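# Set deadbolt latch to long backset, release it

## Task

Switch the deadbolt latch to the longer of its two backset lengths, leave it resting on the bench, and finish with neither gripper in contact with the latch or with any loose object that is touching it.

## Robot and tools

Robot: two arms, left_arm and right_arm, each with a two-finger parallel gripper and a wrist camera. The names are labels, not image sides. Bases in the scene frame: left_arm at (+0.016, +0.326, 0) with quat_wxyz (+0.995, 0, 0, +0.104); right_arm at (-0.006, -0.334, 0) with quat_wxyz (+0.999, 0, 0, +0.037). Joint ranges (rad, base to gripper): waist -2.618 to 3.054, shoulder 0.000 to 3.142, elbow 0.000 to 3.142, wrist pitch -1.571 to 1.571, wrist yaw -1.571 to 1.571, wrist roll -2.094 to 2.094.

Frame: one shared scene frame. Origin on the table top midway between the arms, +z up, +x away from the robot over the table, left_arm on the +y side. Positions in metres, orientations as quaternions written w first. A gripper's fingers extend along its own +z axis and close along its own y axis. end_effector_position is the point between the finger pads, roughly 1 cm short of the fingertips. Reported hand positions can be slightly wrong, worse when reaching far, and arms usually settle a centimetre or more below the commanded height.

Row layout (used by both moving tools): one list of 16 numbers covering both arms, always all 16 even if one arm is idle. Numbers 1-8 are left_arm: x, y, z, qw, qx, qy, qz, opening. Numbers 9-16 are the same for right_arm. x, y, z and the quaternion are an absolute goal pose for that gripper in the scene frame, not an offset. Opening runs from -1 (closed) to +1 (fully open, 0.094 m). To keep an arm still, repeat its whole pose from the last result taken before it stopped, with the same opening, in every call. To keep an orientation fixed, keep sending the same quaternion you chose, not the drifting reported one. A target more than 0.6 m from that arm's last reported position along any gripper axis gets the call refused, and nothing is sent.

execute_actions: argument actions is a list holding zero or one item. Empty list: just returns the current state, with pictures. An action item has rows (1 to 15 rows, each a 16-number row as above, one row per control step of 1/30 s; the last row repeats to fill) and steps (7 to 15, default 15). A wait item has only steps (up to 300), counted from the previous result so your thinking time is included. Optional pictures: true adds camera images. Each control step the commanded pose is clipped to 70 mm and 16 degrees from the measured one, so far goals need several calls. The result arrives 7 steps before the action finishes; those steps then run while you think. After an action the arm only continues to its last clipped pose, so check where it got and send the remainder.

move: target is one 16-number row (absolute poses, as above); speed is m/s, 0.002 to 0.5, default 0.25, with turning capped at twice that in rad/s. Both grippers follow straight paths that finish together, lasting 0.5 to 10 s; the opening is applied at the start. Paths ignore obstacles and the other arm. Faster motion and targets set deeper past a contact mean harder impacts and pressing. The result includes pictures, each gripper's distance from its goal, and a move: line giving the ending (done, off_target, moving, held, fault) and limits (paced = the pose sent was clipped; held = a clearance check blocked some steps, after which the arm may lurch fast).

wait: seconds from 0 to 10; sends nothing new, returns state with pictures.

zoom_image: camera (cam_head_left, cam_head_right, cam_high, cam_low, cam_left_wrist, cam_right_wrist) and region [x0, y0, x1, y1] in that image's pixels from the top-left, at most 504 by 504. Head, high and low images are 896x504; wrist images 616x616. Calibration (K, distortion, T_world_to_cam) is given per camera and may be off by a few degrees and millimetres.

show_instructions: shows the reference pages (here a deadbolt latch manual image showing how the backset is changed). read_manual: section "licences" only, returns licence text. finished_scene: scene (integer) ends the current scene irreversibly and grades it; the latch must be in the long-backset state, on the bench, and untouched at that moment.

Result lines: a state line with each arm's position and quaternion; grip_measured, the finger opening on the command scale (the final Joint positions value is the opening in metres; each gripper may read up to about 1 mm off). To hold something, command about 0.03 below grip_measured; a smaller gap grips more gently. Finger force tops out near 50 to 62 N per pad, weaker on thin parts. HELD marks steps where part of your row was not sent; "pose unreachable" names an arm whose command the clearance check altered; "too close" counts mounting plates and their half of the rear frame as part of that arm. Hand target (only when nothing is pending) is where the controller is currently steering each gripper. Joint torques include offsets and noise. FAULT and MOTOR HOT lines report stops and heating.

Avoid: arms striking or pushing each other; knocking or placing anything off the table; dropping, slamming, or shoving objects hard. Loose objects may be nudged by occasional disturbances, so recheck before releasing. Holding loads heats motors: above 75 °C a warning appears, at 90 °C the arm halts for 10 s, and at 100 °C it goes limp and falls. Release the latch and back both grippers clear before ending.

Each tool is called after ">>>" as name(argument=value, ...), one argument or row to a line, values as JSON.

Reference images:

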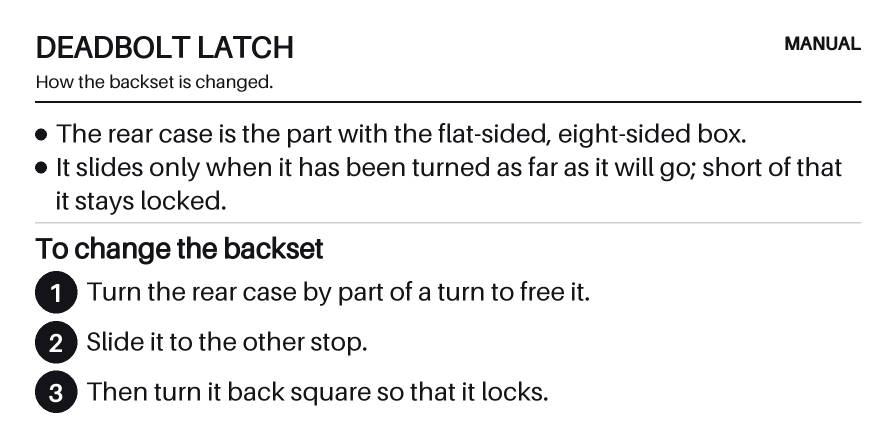

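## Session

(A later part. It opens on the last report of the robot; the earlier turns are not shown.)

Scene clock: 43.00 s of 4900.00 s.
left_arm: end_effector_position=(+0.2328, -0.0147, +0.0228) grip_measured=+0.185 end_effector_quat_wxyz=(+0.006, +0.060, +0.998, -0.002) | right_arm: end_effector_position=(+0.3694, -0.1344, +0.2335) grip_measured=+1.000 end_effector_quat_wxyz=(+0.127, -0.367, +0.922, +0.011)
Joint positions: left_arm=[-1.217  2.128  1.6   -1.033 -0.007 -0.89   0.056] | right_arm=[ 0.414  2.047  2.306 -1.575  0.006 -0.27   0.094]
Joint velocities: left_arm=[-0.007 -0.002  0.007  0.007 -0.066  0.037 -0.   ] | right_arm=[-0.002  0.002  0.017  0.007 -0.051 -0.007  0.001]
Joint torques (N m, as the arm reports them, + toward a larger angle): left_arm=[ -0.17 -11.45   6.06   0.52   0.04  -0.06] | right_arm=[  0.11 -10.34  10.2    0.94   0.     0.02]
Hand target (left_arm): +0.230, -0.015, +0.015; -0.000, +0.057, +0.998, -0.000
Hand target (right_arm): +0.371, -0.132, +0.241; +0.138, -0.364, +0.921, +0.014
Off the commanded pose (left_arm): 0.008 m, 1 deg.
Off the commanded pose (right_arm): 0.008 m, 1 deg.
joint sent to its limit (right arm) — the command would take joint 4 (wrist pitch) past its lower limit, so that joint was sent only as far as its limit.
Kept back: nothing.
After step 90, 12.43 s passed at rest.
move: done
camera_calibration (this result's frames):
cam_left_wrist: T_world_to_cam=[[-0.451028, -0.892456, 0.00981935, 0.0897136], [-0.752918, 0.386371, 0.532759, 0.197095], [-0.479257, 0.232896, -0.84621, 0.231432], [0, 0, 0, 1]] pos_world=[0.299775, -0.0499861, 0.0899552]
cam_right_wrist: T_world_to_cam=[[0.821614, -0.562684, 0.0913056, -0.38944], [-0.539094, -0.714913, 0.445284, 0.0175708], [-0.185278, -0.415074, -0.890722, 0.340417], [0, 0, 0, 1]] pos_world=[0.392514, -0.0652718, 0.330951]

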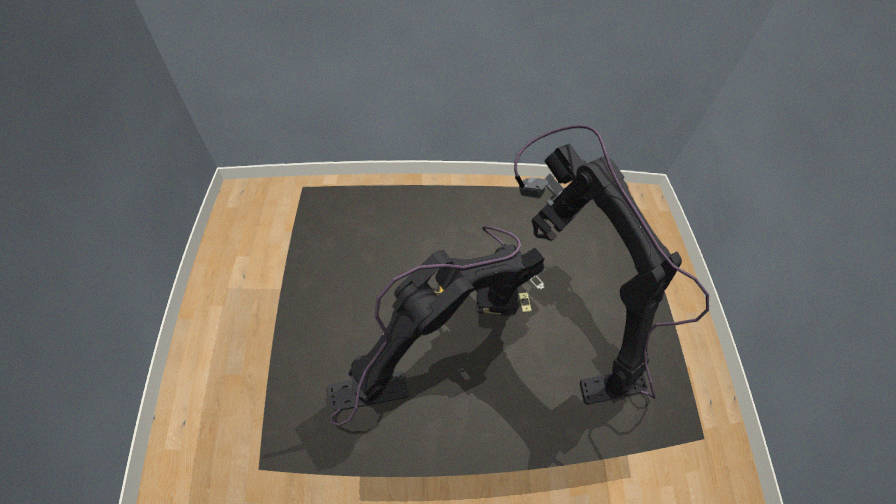

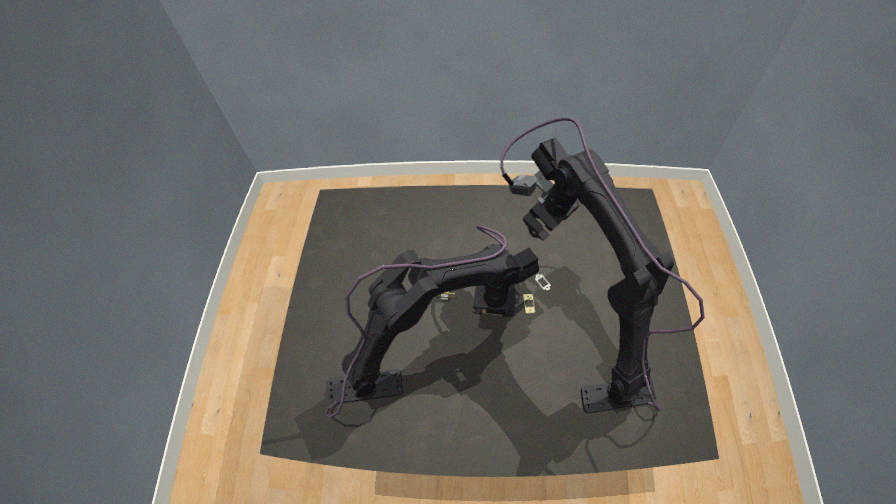

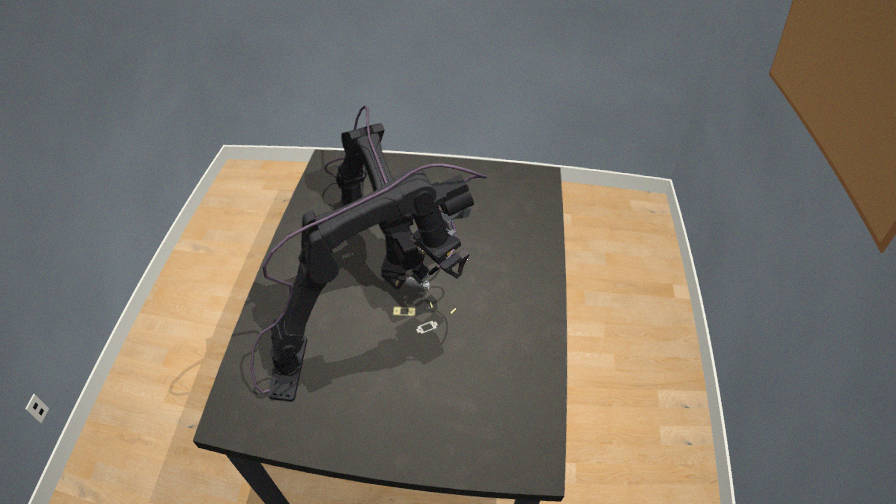

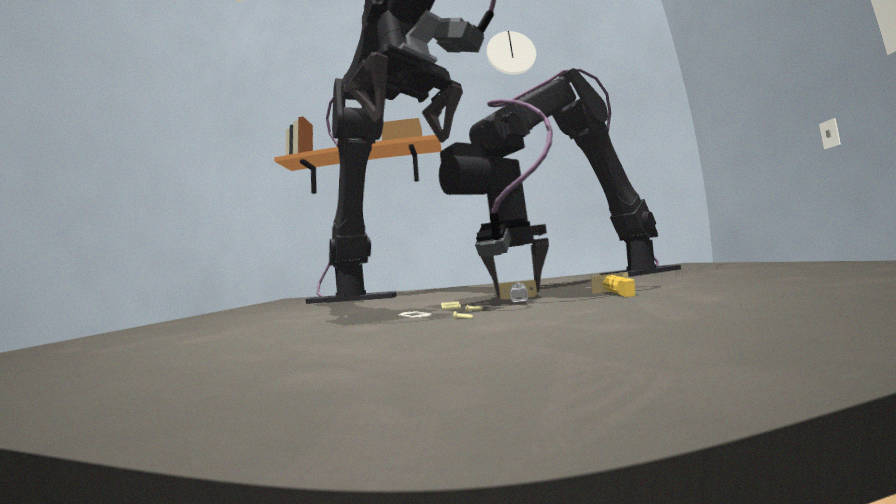

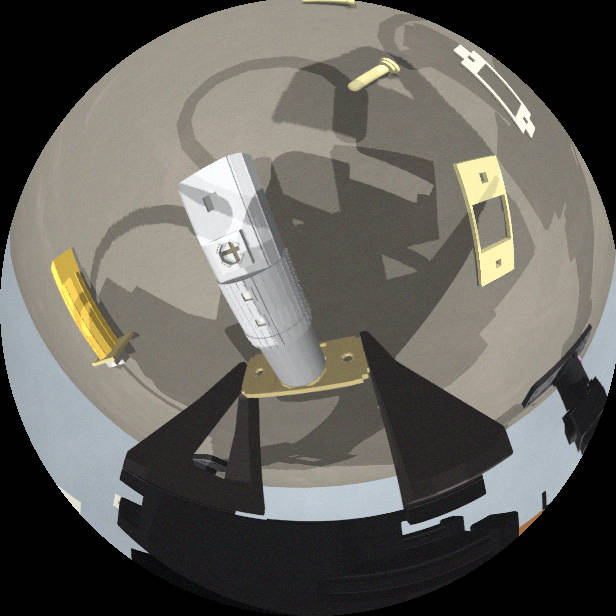

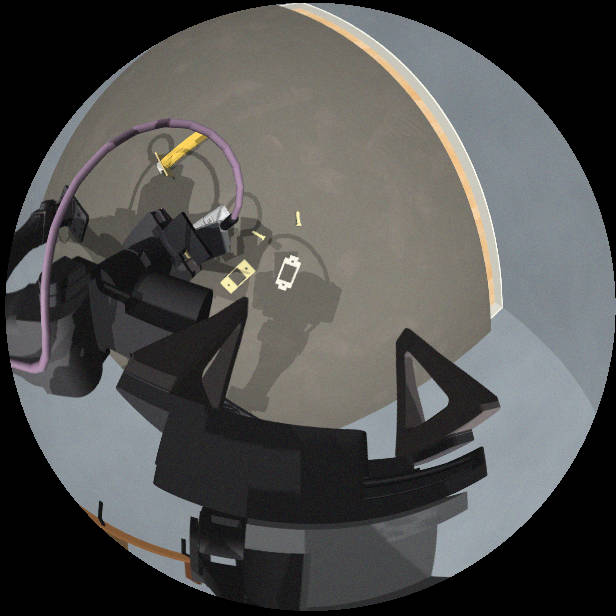

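>>> move(
  target=[0.232, -0.015, 0.06, 0.0, 0.0576, 0.998, 0.0, 0.15, 0.371, -0.132, 0.241, 0.137, -0.364, 0.921, 0.014, 1.0],
  speed=0.1,
)

Scene clock: 46.10 s of 4900.00 s.
left_arm: end_effector_position=(+0.2304, -0.0113, +0.0443) grip_measured=+0.185 end_effector_quat_wxyz=(-0.006, +0.060, +0.998, +0.013) | right_arm: end_effector_position=(+0.3694, -0.1344, +0.2335) grip_measured=+1.000 end_effector_quat_wxyz=(+0.127, -0.367, +0.922, +0.011)
Joint positions: left_arm=[-1.217  2.128  1.688 -1.159 -0.006 -0.89   0.056] | right_arm=[ 0.414  2.047  2.306 -1.575  0.006 -0.27   0.094]
Joint velocities: left_arm=[ 0.002  0.002 -0.012  0.007 -0.051 -0.022 -0.001] | right_arm=[-0.007 -0.007  0.002 -0.022 -0.037 -0.022  0.   ]
Joint torques (N m, as the arm reports them, + toward a larger angle): left_arm=[  0.07 -15.09   9.27   0.13   0.02   0.  ] | right_arm=[  0.2  -10.3   10.14   0.94  -0.01   0.04]
Hand target (left_arm): +0.232, -0.014, +0.060; +0.000, +0.058, +0.998, -0.000
Hand target (right_arm): +0.371, -0.132, +0.241; +0.138, -0.364, +0.921, +0.014
Off the commanded pose (left_arm): 0.016 m, 2 deg.
Off the commanded pose (right_arm): 0.008 m, 1 deg.
joint sent to its limit (right arm) — the command would take joint 4 (wrist pitch) past its lower limit, so that joint was sent only as far as its limit.
Kept back: nothing.
move: off_target (left_arm)
camera_calibration (this result's frames):
cam_left_wrist: T_world_to_cam=[[-0.451009, -0.892476, -0.00886423, 0.092287], [-0.741289, 0.369039, 0.560625, 0.17839], [-0.497073, 0.259418, -0.828023, 0.251347], [0, 0, 0, 1]] pos_world=[0.298799, -0.0486729, 0.10893]
cam_right_wrist: T_world_to_cam=[[0.821614, -0.562684, 0.0913056, -0.38944], [-0.539094, -0.714913, 0.445284, 0.0175708], [-0.185278, -0.415074, -0.890722, 0.340417], [0, 0, 0, 1]] pos_world=[0.392514, -0.0652718, 0.330951]

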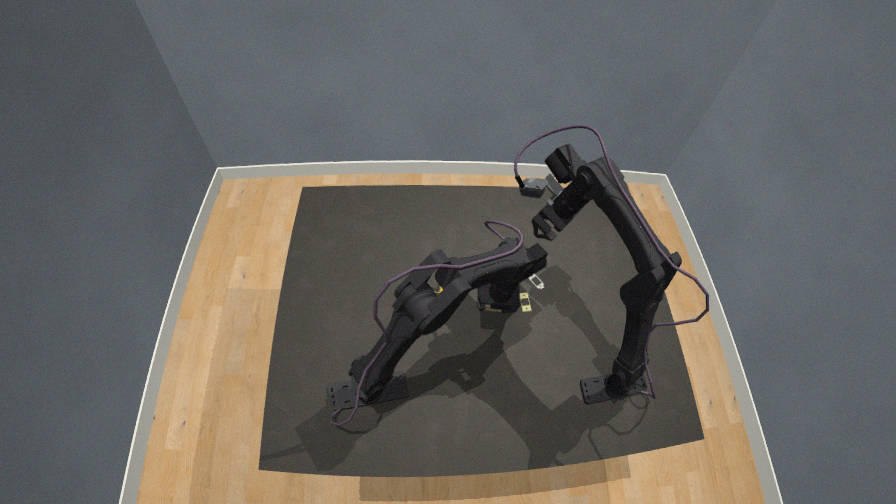

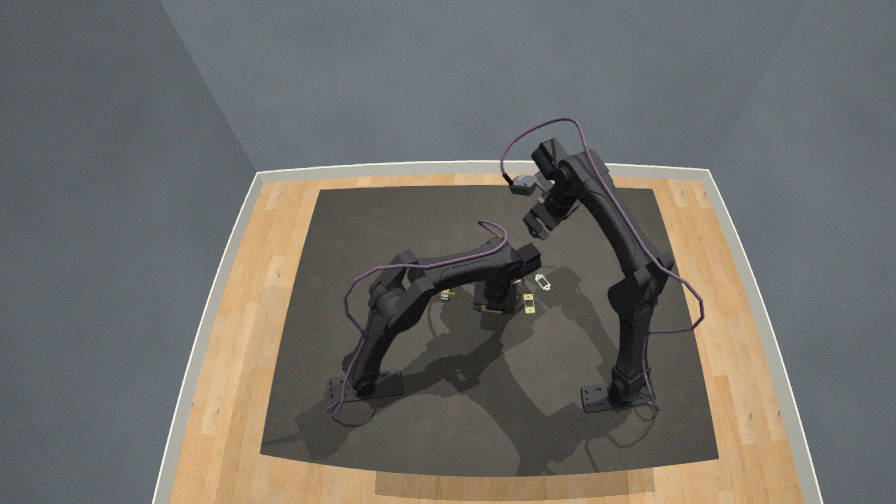

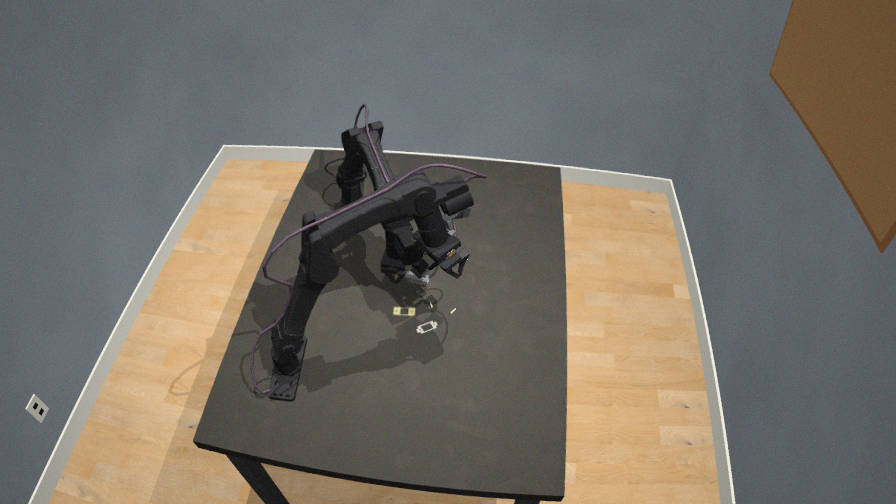

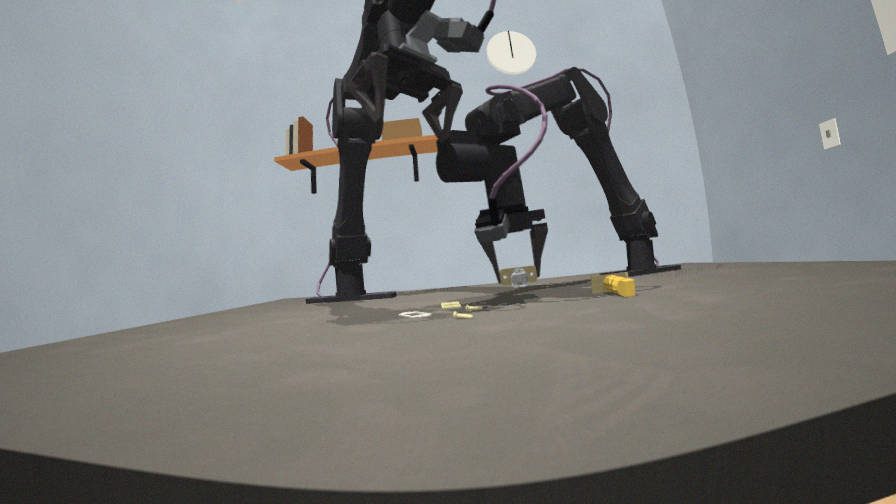

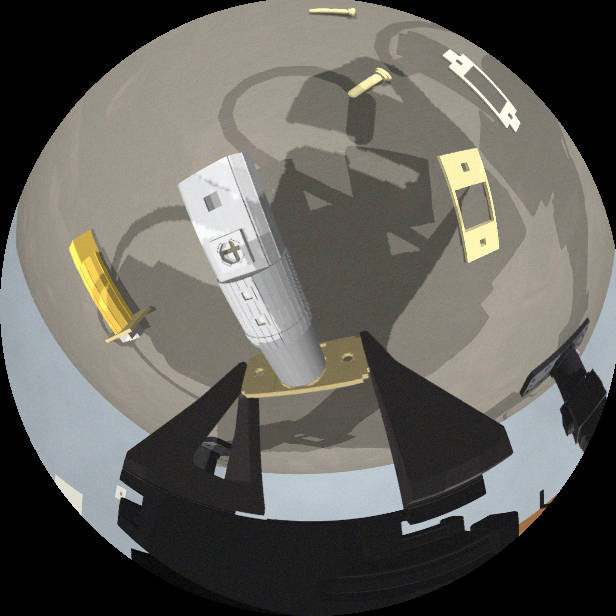

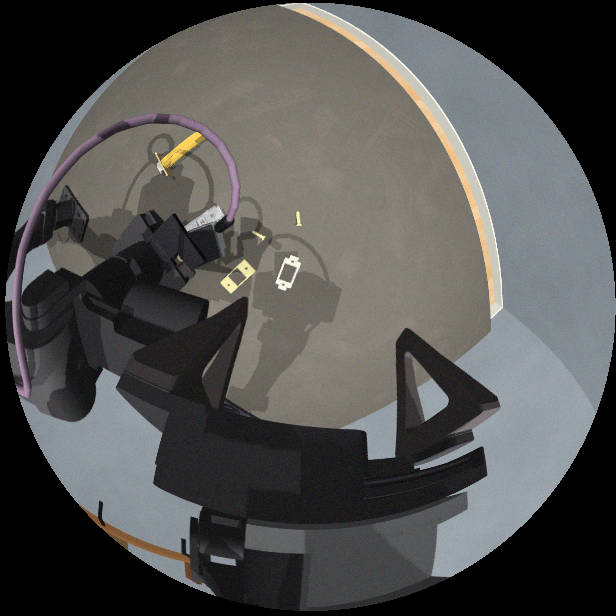

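>>> move(
  target=[0.32, 0.0, 0.11, 0.7069, 0.5086, 0.4912, -0.0124, 0.15, 0.227, -0.087, 0.237, 0.356, -0.3385, 0.8596, 0.1404, 0.2],
  speed=0.15,
)

Scene clock: 55.47 s of 4900.00 s.
left_arm: end_effector_position=(+0.3165, +0.0006, +0.1146) grip_measured=+0.185 end_effector_quat_wxyz=(+0.702, +0.517, +0.490, +0.001) | right_arm: end_effector_position=(+0.2322, -0.0846, +0.2340) grip_measured=+0.202 end_effector_quat_wxyz=(+0.352, -0.345, +0.859, +0.136)
Joint positions: left_arm=[-1.047  1.981  0.447  1.52  -0.029  0.813  0.056] | right_arm=[ 0.762  1.196  1.145 -0.746  0.059  0.048  0.056]
Joint velocities: left_arm=[-0.007 -0.002 -0.007 -0.022  0.022 -0.022  0.   ] | right_arm=[-0.012 -0.012 -0.012 -0.022 -0.051  0.022 -0.   ]
Joint torques (N m, as the arm reports them, + toward a larger angle): left_arm=[ 0.84 -7.12  3.94  2.45  0.1   0.02] | right_arm=[ 0.51 -5.44  7.23  1.95  0.11  0.03]
Hand target (left_arm): +0.318, +0.003, +0.115; +0.708, +0.513, +0.486, +0.001
Hand target (right_arm): +0.229, -0.087, +0.233; +0.355, -0.343, +0.859, +0.137
Off the commanded pose (left_arm): 0.006 m, 2 deg.
Off the commanded pose (right_arm): 0.006 m, 1 deg.
Kept back: nothing.
move: done
camera_calibration (this result's frames):
cam_left_wrist: T_world_to_cam=[[-0.303563, -0.256973, -0.917504, 0.199503], [0.182552, 0.929419, -0.320709, 0.00671902], [0.93516, -0.264848, -0.235227, -0.171689], [0, 0, 0, 1]] pos_world=[0.219892, -0.000449282, 0.144814]
cam_right_wrist: T_world_to_cam=[[0.800253, -0.583741, 0.137267, -0.256289], [-0.579844, -0.811622, -0.0710635, 0.101101], [0.152892, -0.0227248, -0.987982, 0.313505], [0, 0, 0, 1]] pos_world=[0.215786, -0.0604261, 0.352102]

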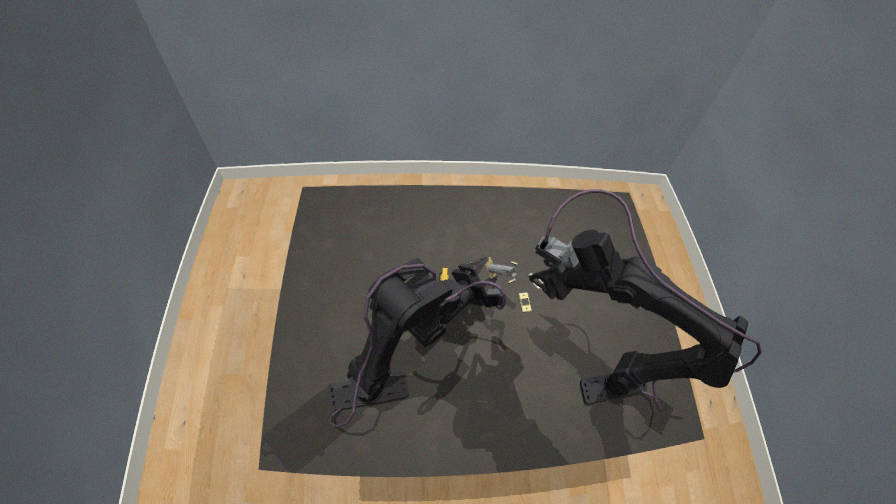

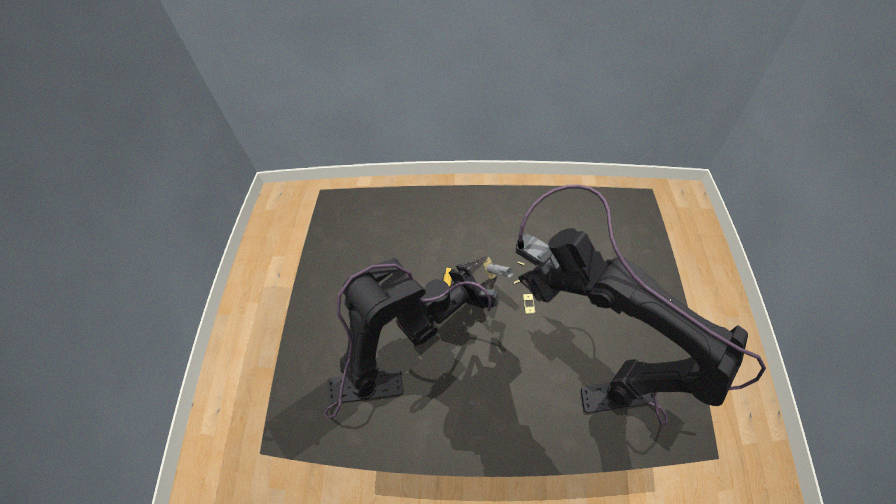

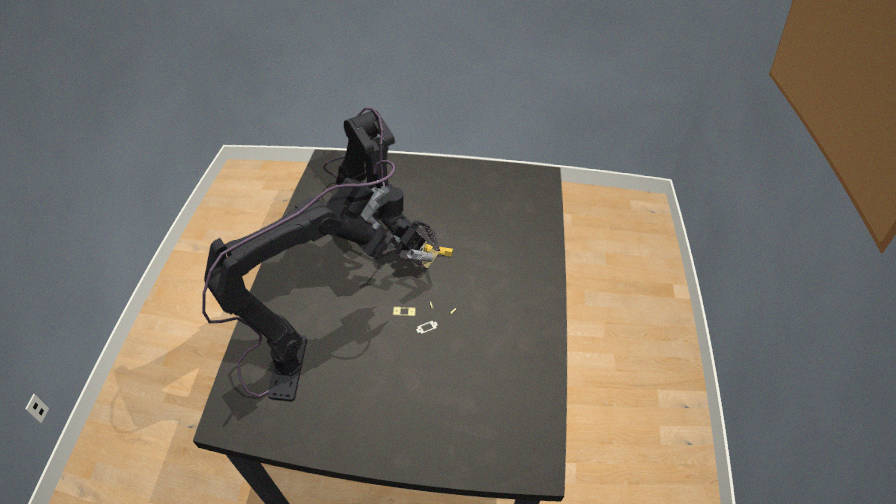

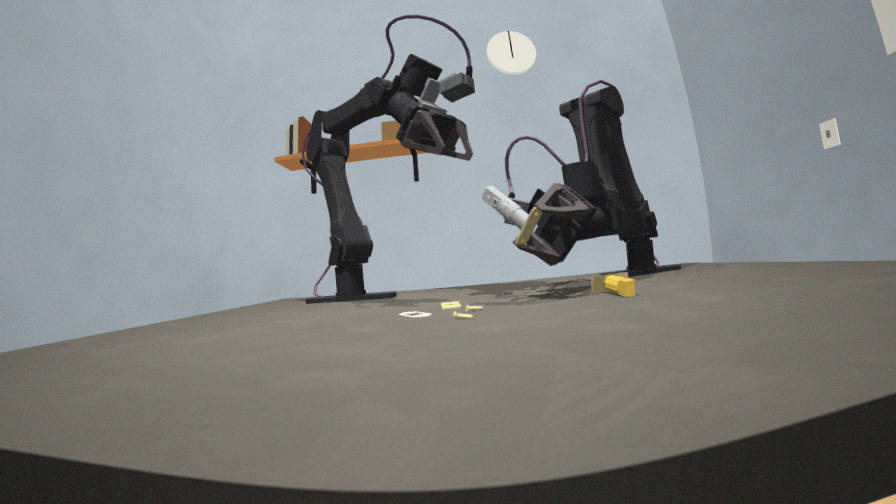

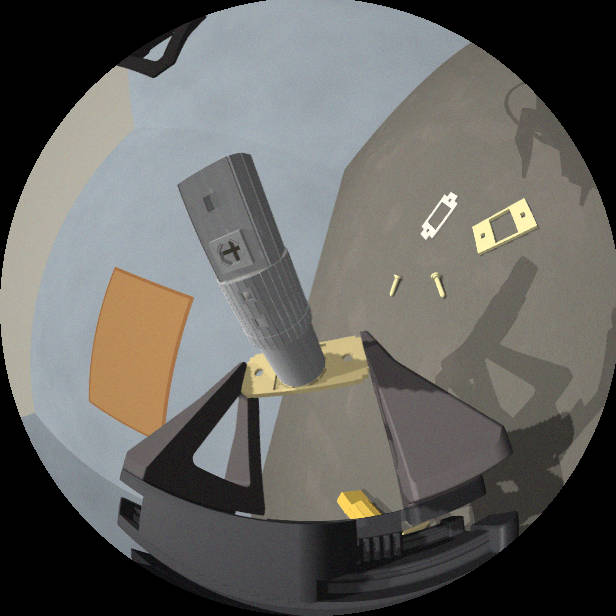

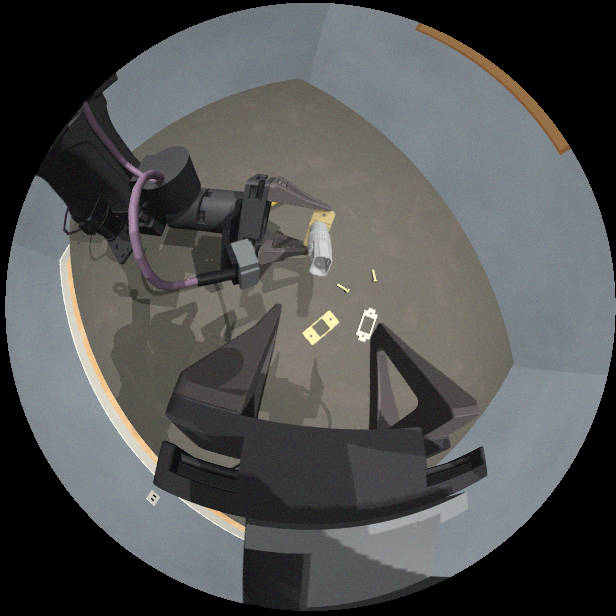

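>>> move(
  target=[0.32, 0.0, 0.11, 0.7069, 0.5086, 0.4912, -0.0124, 0.15, 0.2865, -0.0274, 0.1556, 0.356, -0.3385, 0.8596, 0.1404, 0.2],
  speed=0.07,
)

Scene clock: 58.53 s of 4900.00 s.
left_arm: end_effector_position=(+0.3145, -0.0010, +0.1044) grip_measured=+0.185 end_effector_quat_wxyz=(+0.696, +0.521, +0.494, -0.008) | right_arm: end_effector_position=(+0.2868, -0.0242, +0.1661) grip_measured=+0.202 end_effector_quat_wxyz=(+0.365, -0.342, +0.854, +0.142)
Joint positions: left_arm=[-1.047  2.015  0.447  1.537 -0.015  0.801  0.056] | right_arm=[ 0.762  1.491  1.078 -0.356  0.059  0.048  0.056]
Joint velocities: left_arm=[ 0.002  0.002 -0.002  0.007 -0.095 -0.007  0.   ] | right_arm=[ 0.022 -0.002 -0.012  0.022 -0.066 -0.066 -0.001]
Joint torques (N m, as the arm reports them, + toward a larger angle): left_arm=[ 1.09 -7.34  5.28  2.46  0.09 -0.12] | right_arm=[-0.67 -6.24  7.46  1.95 -0.02  0.04]
Hand target (left_arm): +0.320, +0.000, +0.110; +0.707, +0.509, +0.491, -0.012
Hand target (right_arm): +0.287, -0.028, +0.157; +0.356, -0.339, +0.860, +0.141
Off the commanded pose (left_arm): 0.008 m, 2 deg.
Off the commanded pose (right_arm): 0.011 m, 1 deg.
Kept back: nothing.
move: off_target (right_arm)
camera_calibration (this result's frames):
cam_left_wrist: T_world_to_cam=[[-0.326396, -0.248753, -0.911914, 0.195681], [0.188615, 0.928208, -0.320708, 0.0033262], [0.926223, -0.276678, -0.256045, -0.167694], [0, 0, 0, 1]] pos_world=[0.218564, -0.000808214, 0.136574]
cam_right_wrist: T_world_to_cam=[[0.797481, -0.586802, 0.140308, -0.255253], [-0.578131, -0.80973, -0.10051, 0.181421], [0.172591, -0.000961273, -0.984993, 0.233886], [0, 0, 0, 1]] pos_world=[0.268077, -0.00265631, 0.284425]

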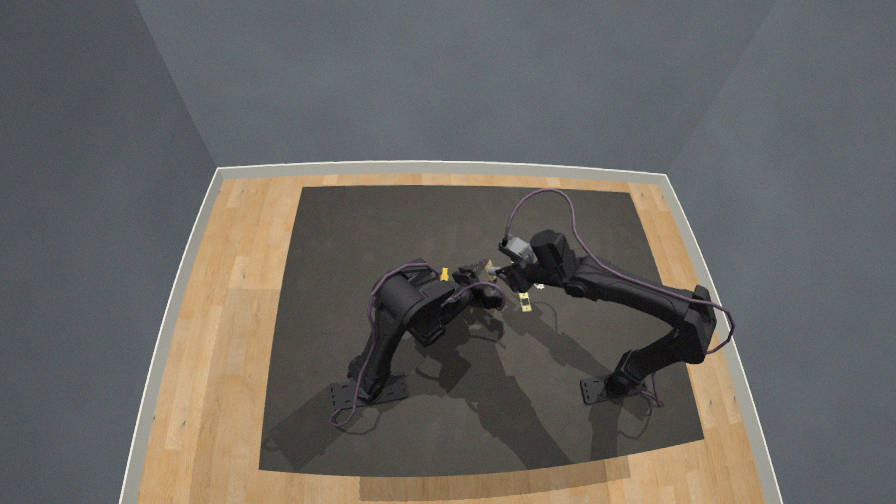

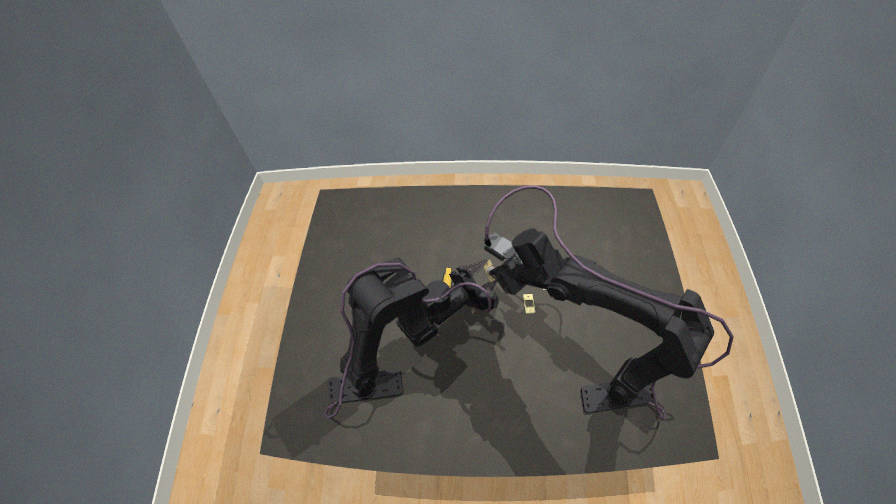

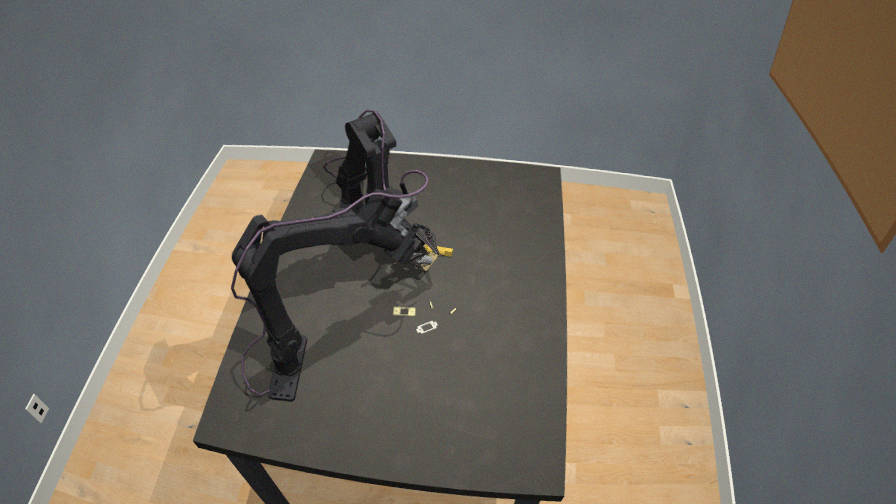

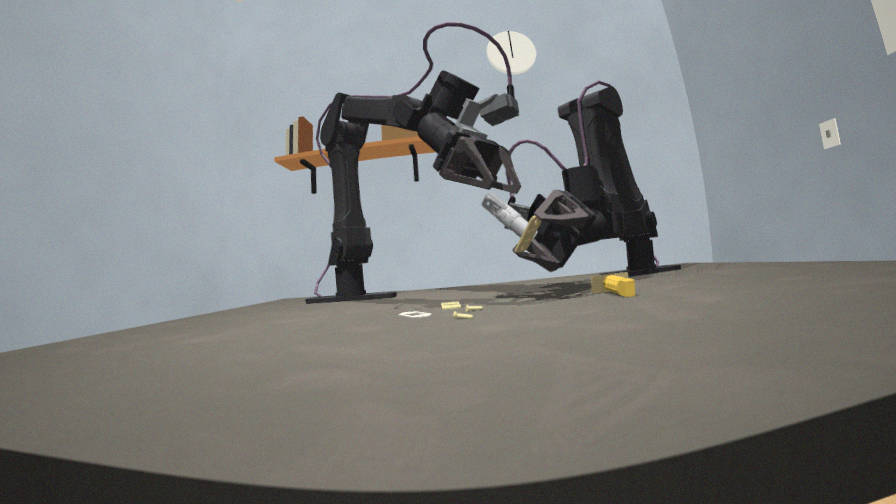

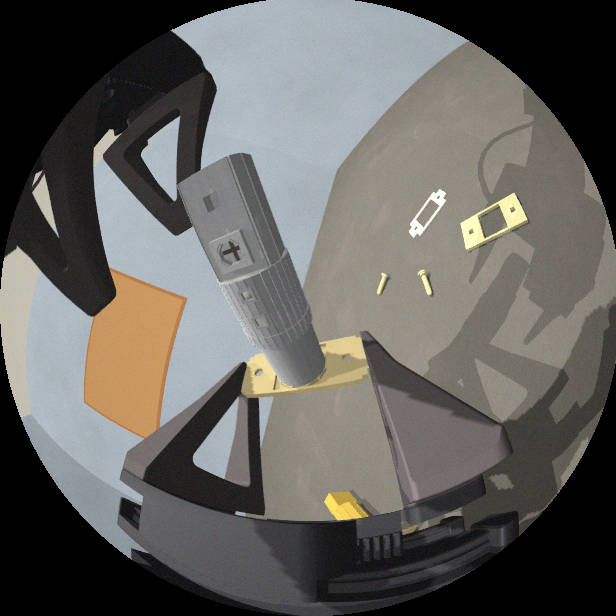

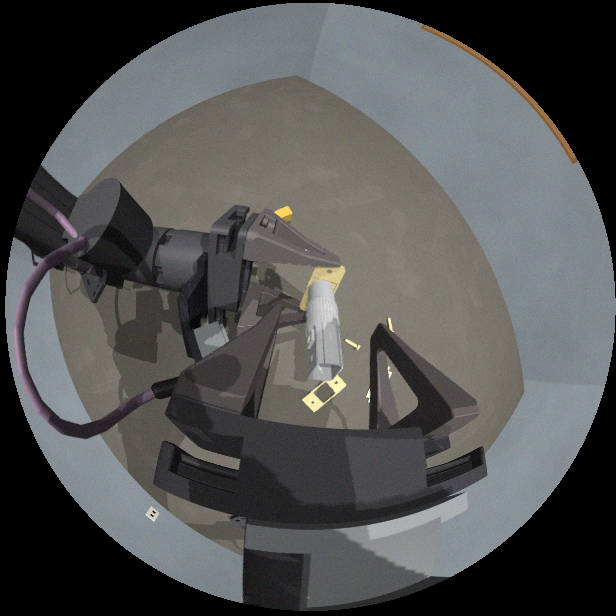

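>>> move(
  target=[0.32, 0.0, 0.11, 0.7069, 0.5086, 0.4912, -0.0124, 0.15, 0.2845, -0.032, 0.138, 0.356, -0.3385, 0.8596, 0.1404, 0.2],
  speed=0.05,
)

Scene clock: 60.57 s of 4900.00 s.
left_arm: end_effector_position=(+0.3145, -0.0010, +0.1045) grip_measured=+0.185 end_effector_quat_wxyz=(+0.696, +0.521, +0.494, -0.008) | right_arm: end_effector_position=(+0.2848, -0.0293, +0.1463) grip_measured=+0.202 end_effector_quat_wxyz=(+0.363, -0.341, +0.856, +0.140)
Joint positions: left_arm=[-1.047  2.015  0.447  1.537 -0.015  0.801  0.056] | right_arm=[ 0.757  1.491  1.002 -0.286  0.059  0.048  0.056]
Joint velocities: left_arm=[-0.007  0.007  0.007  0.007 -0.066 -0.007  0.   ] | right_arm=[ 0.012 -0.002  0.007 -0.007 -0.037 -0.022 -0.   ]
Joint torques (N m, as the arm reports them, + toward a larger angle): left_arm=[ 1.08 -7.48  5.13  2.44  0.1  -0.13] | right_arm=[-0.47 -6.01  7.34  1.95 -0.04  0.03]
Hand target (left_arm): +0.320, +0.000, +0.110; +0.707, +0.509, +0.491, -0.012
Hand target (right_arm): +0.284, -0.032, +0.138; +0.356, -0.338, +0.860, +0.140
Off the commanded pose (left_arm): 0.008 m, 2 deg.
Off the commanded pose (right_arm): 0.009 m, 1 deg.
Kept back: nothing.
move: done
camera_calibration (this result's frames):
cam_left_wrist: T_world_to_cam=[[-0.326164, -0.249012, -0.911927, 0.195696], [0.188696, 0.928117, -0.320923, 0.003355], [0.926289, -0.276751, -0.255731, -0.167726], [0, 0, 0, 1]] pos_world=[0.218558, -0.00080134, 0.136644]
cam_right_wrist: T_world_to_cam=[[0.795552, -0.589624, 0.139432, -0.253198], [-0.582031, -0.807656, -0.0945071, 0.174474], [0.168336, -0.00596839, -0.985712, 0.215889], [0, 0, 0, 1]] pos_world=[0.26664, -0.007088, 0.264597]

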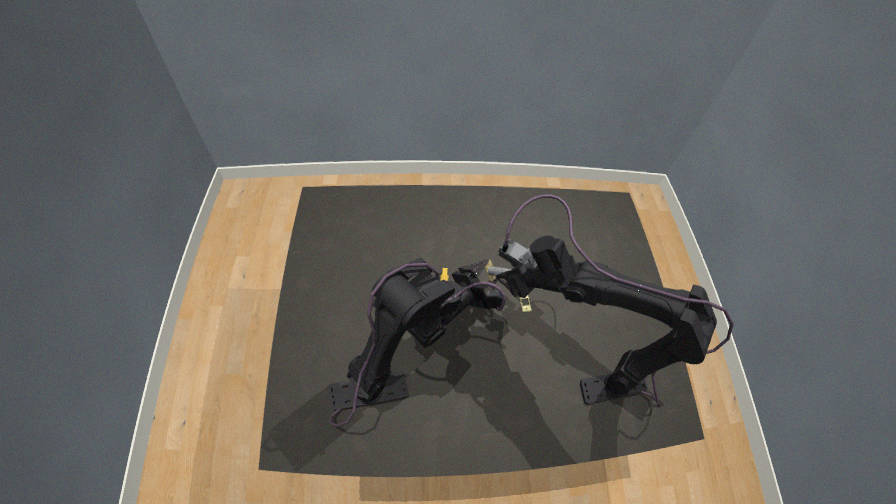

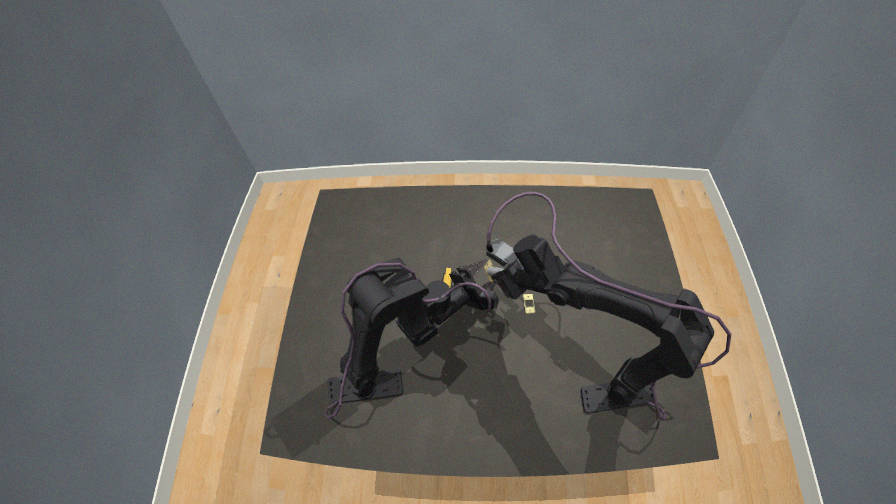

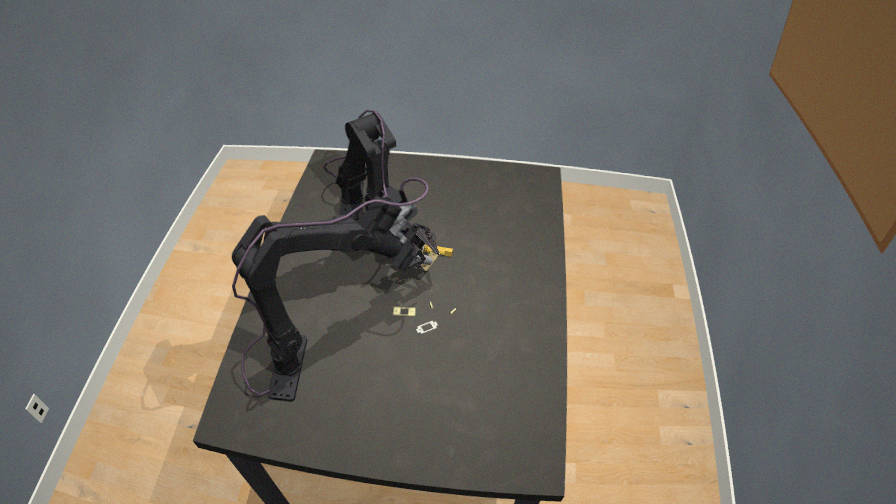

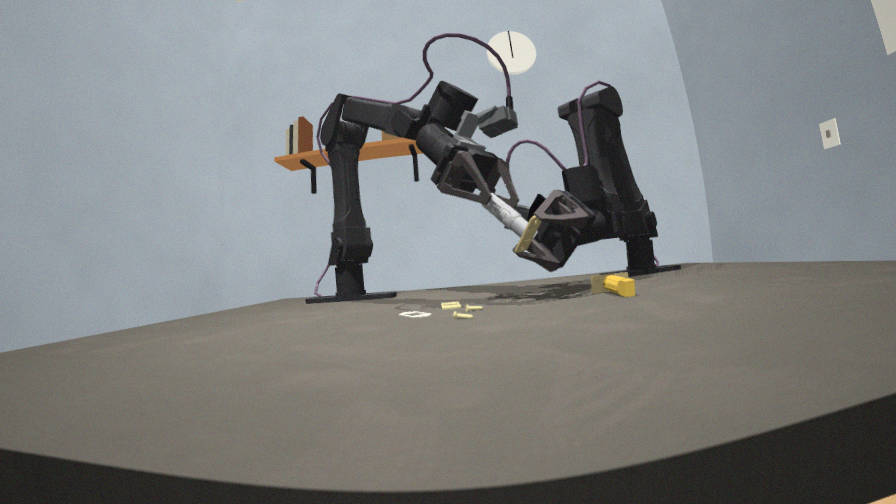

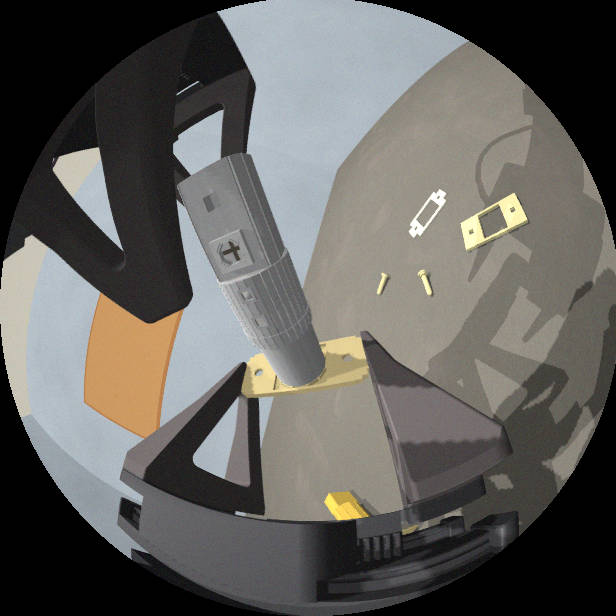

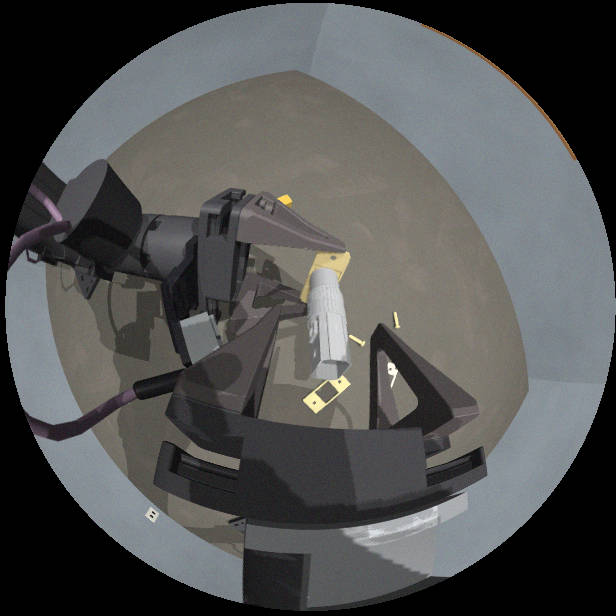

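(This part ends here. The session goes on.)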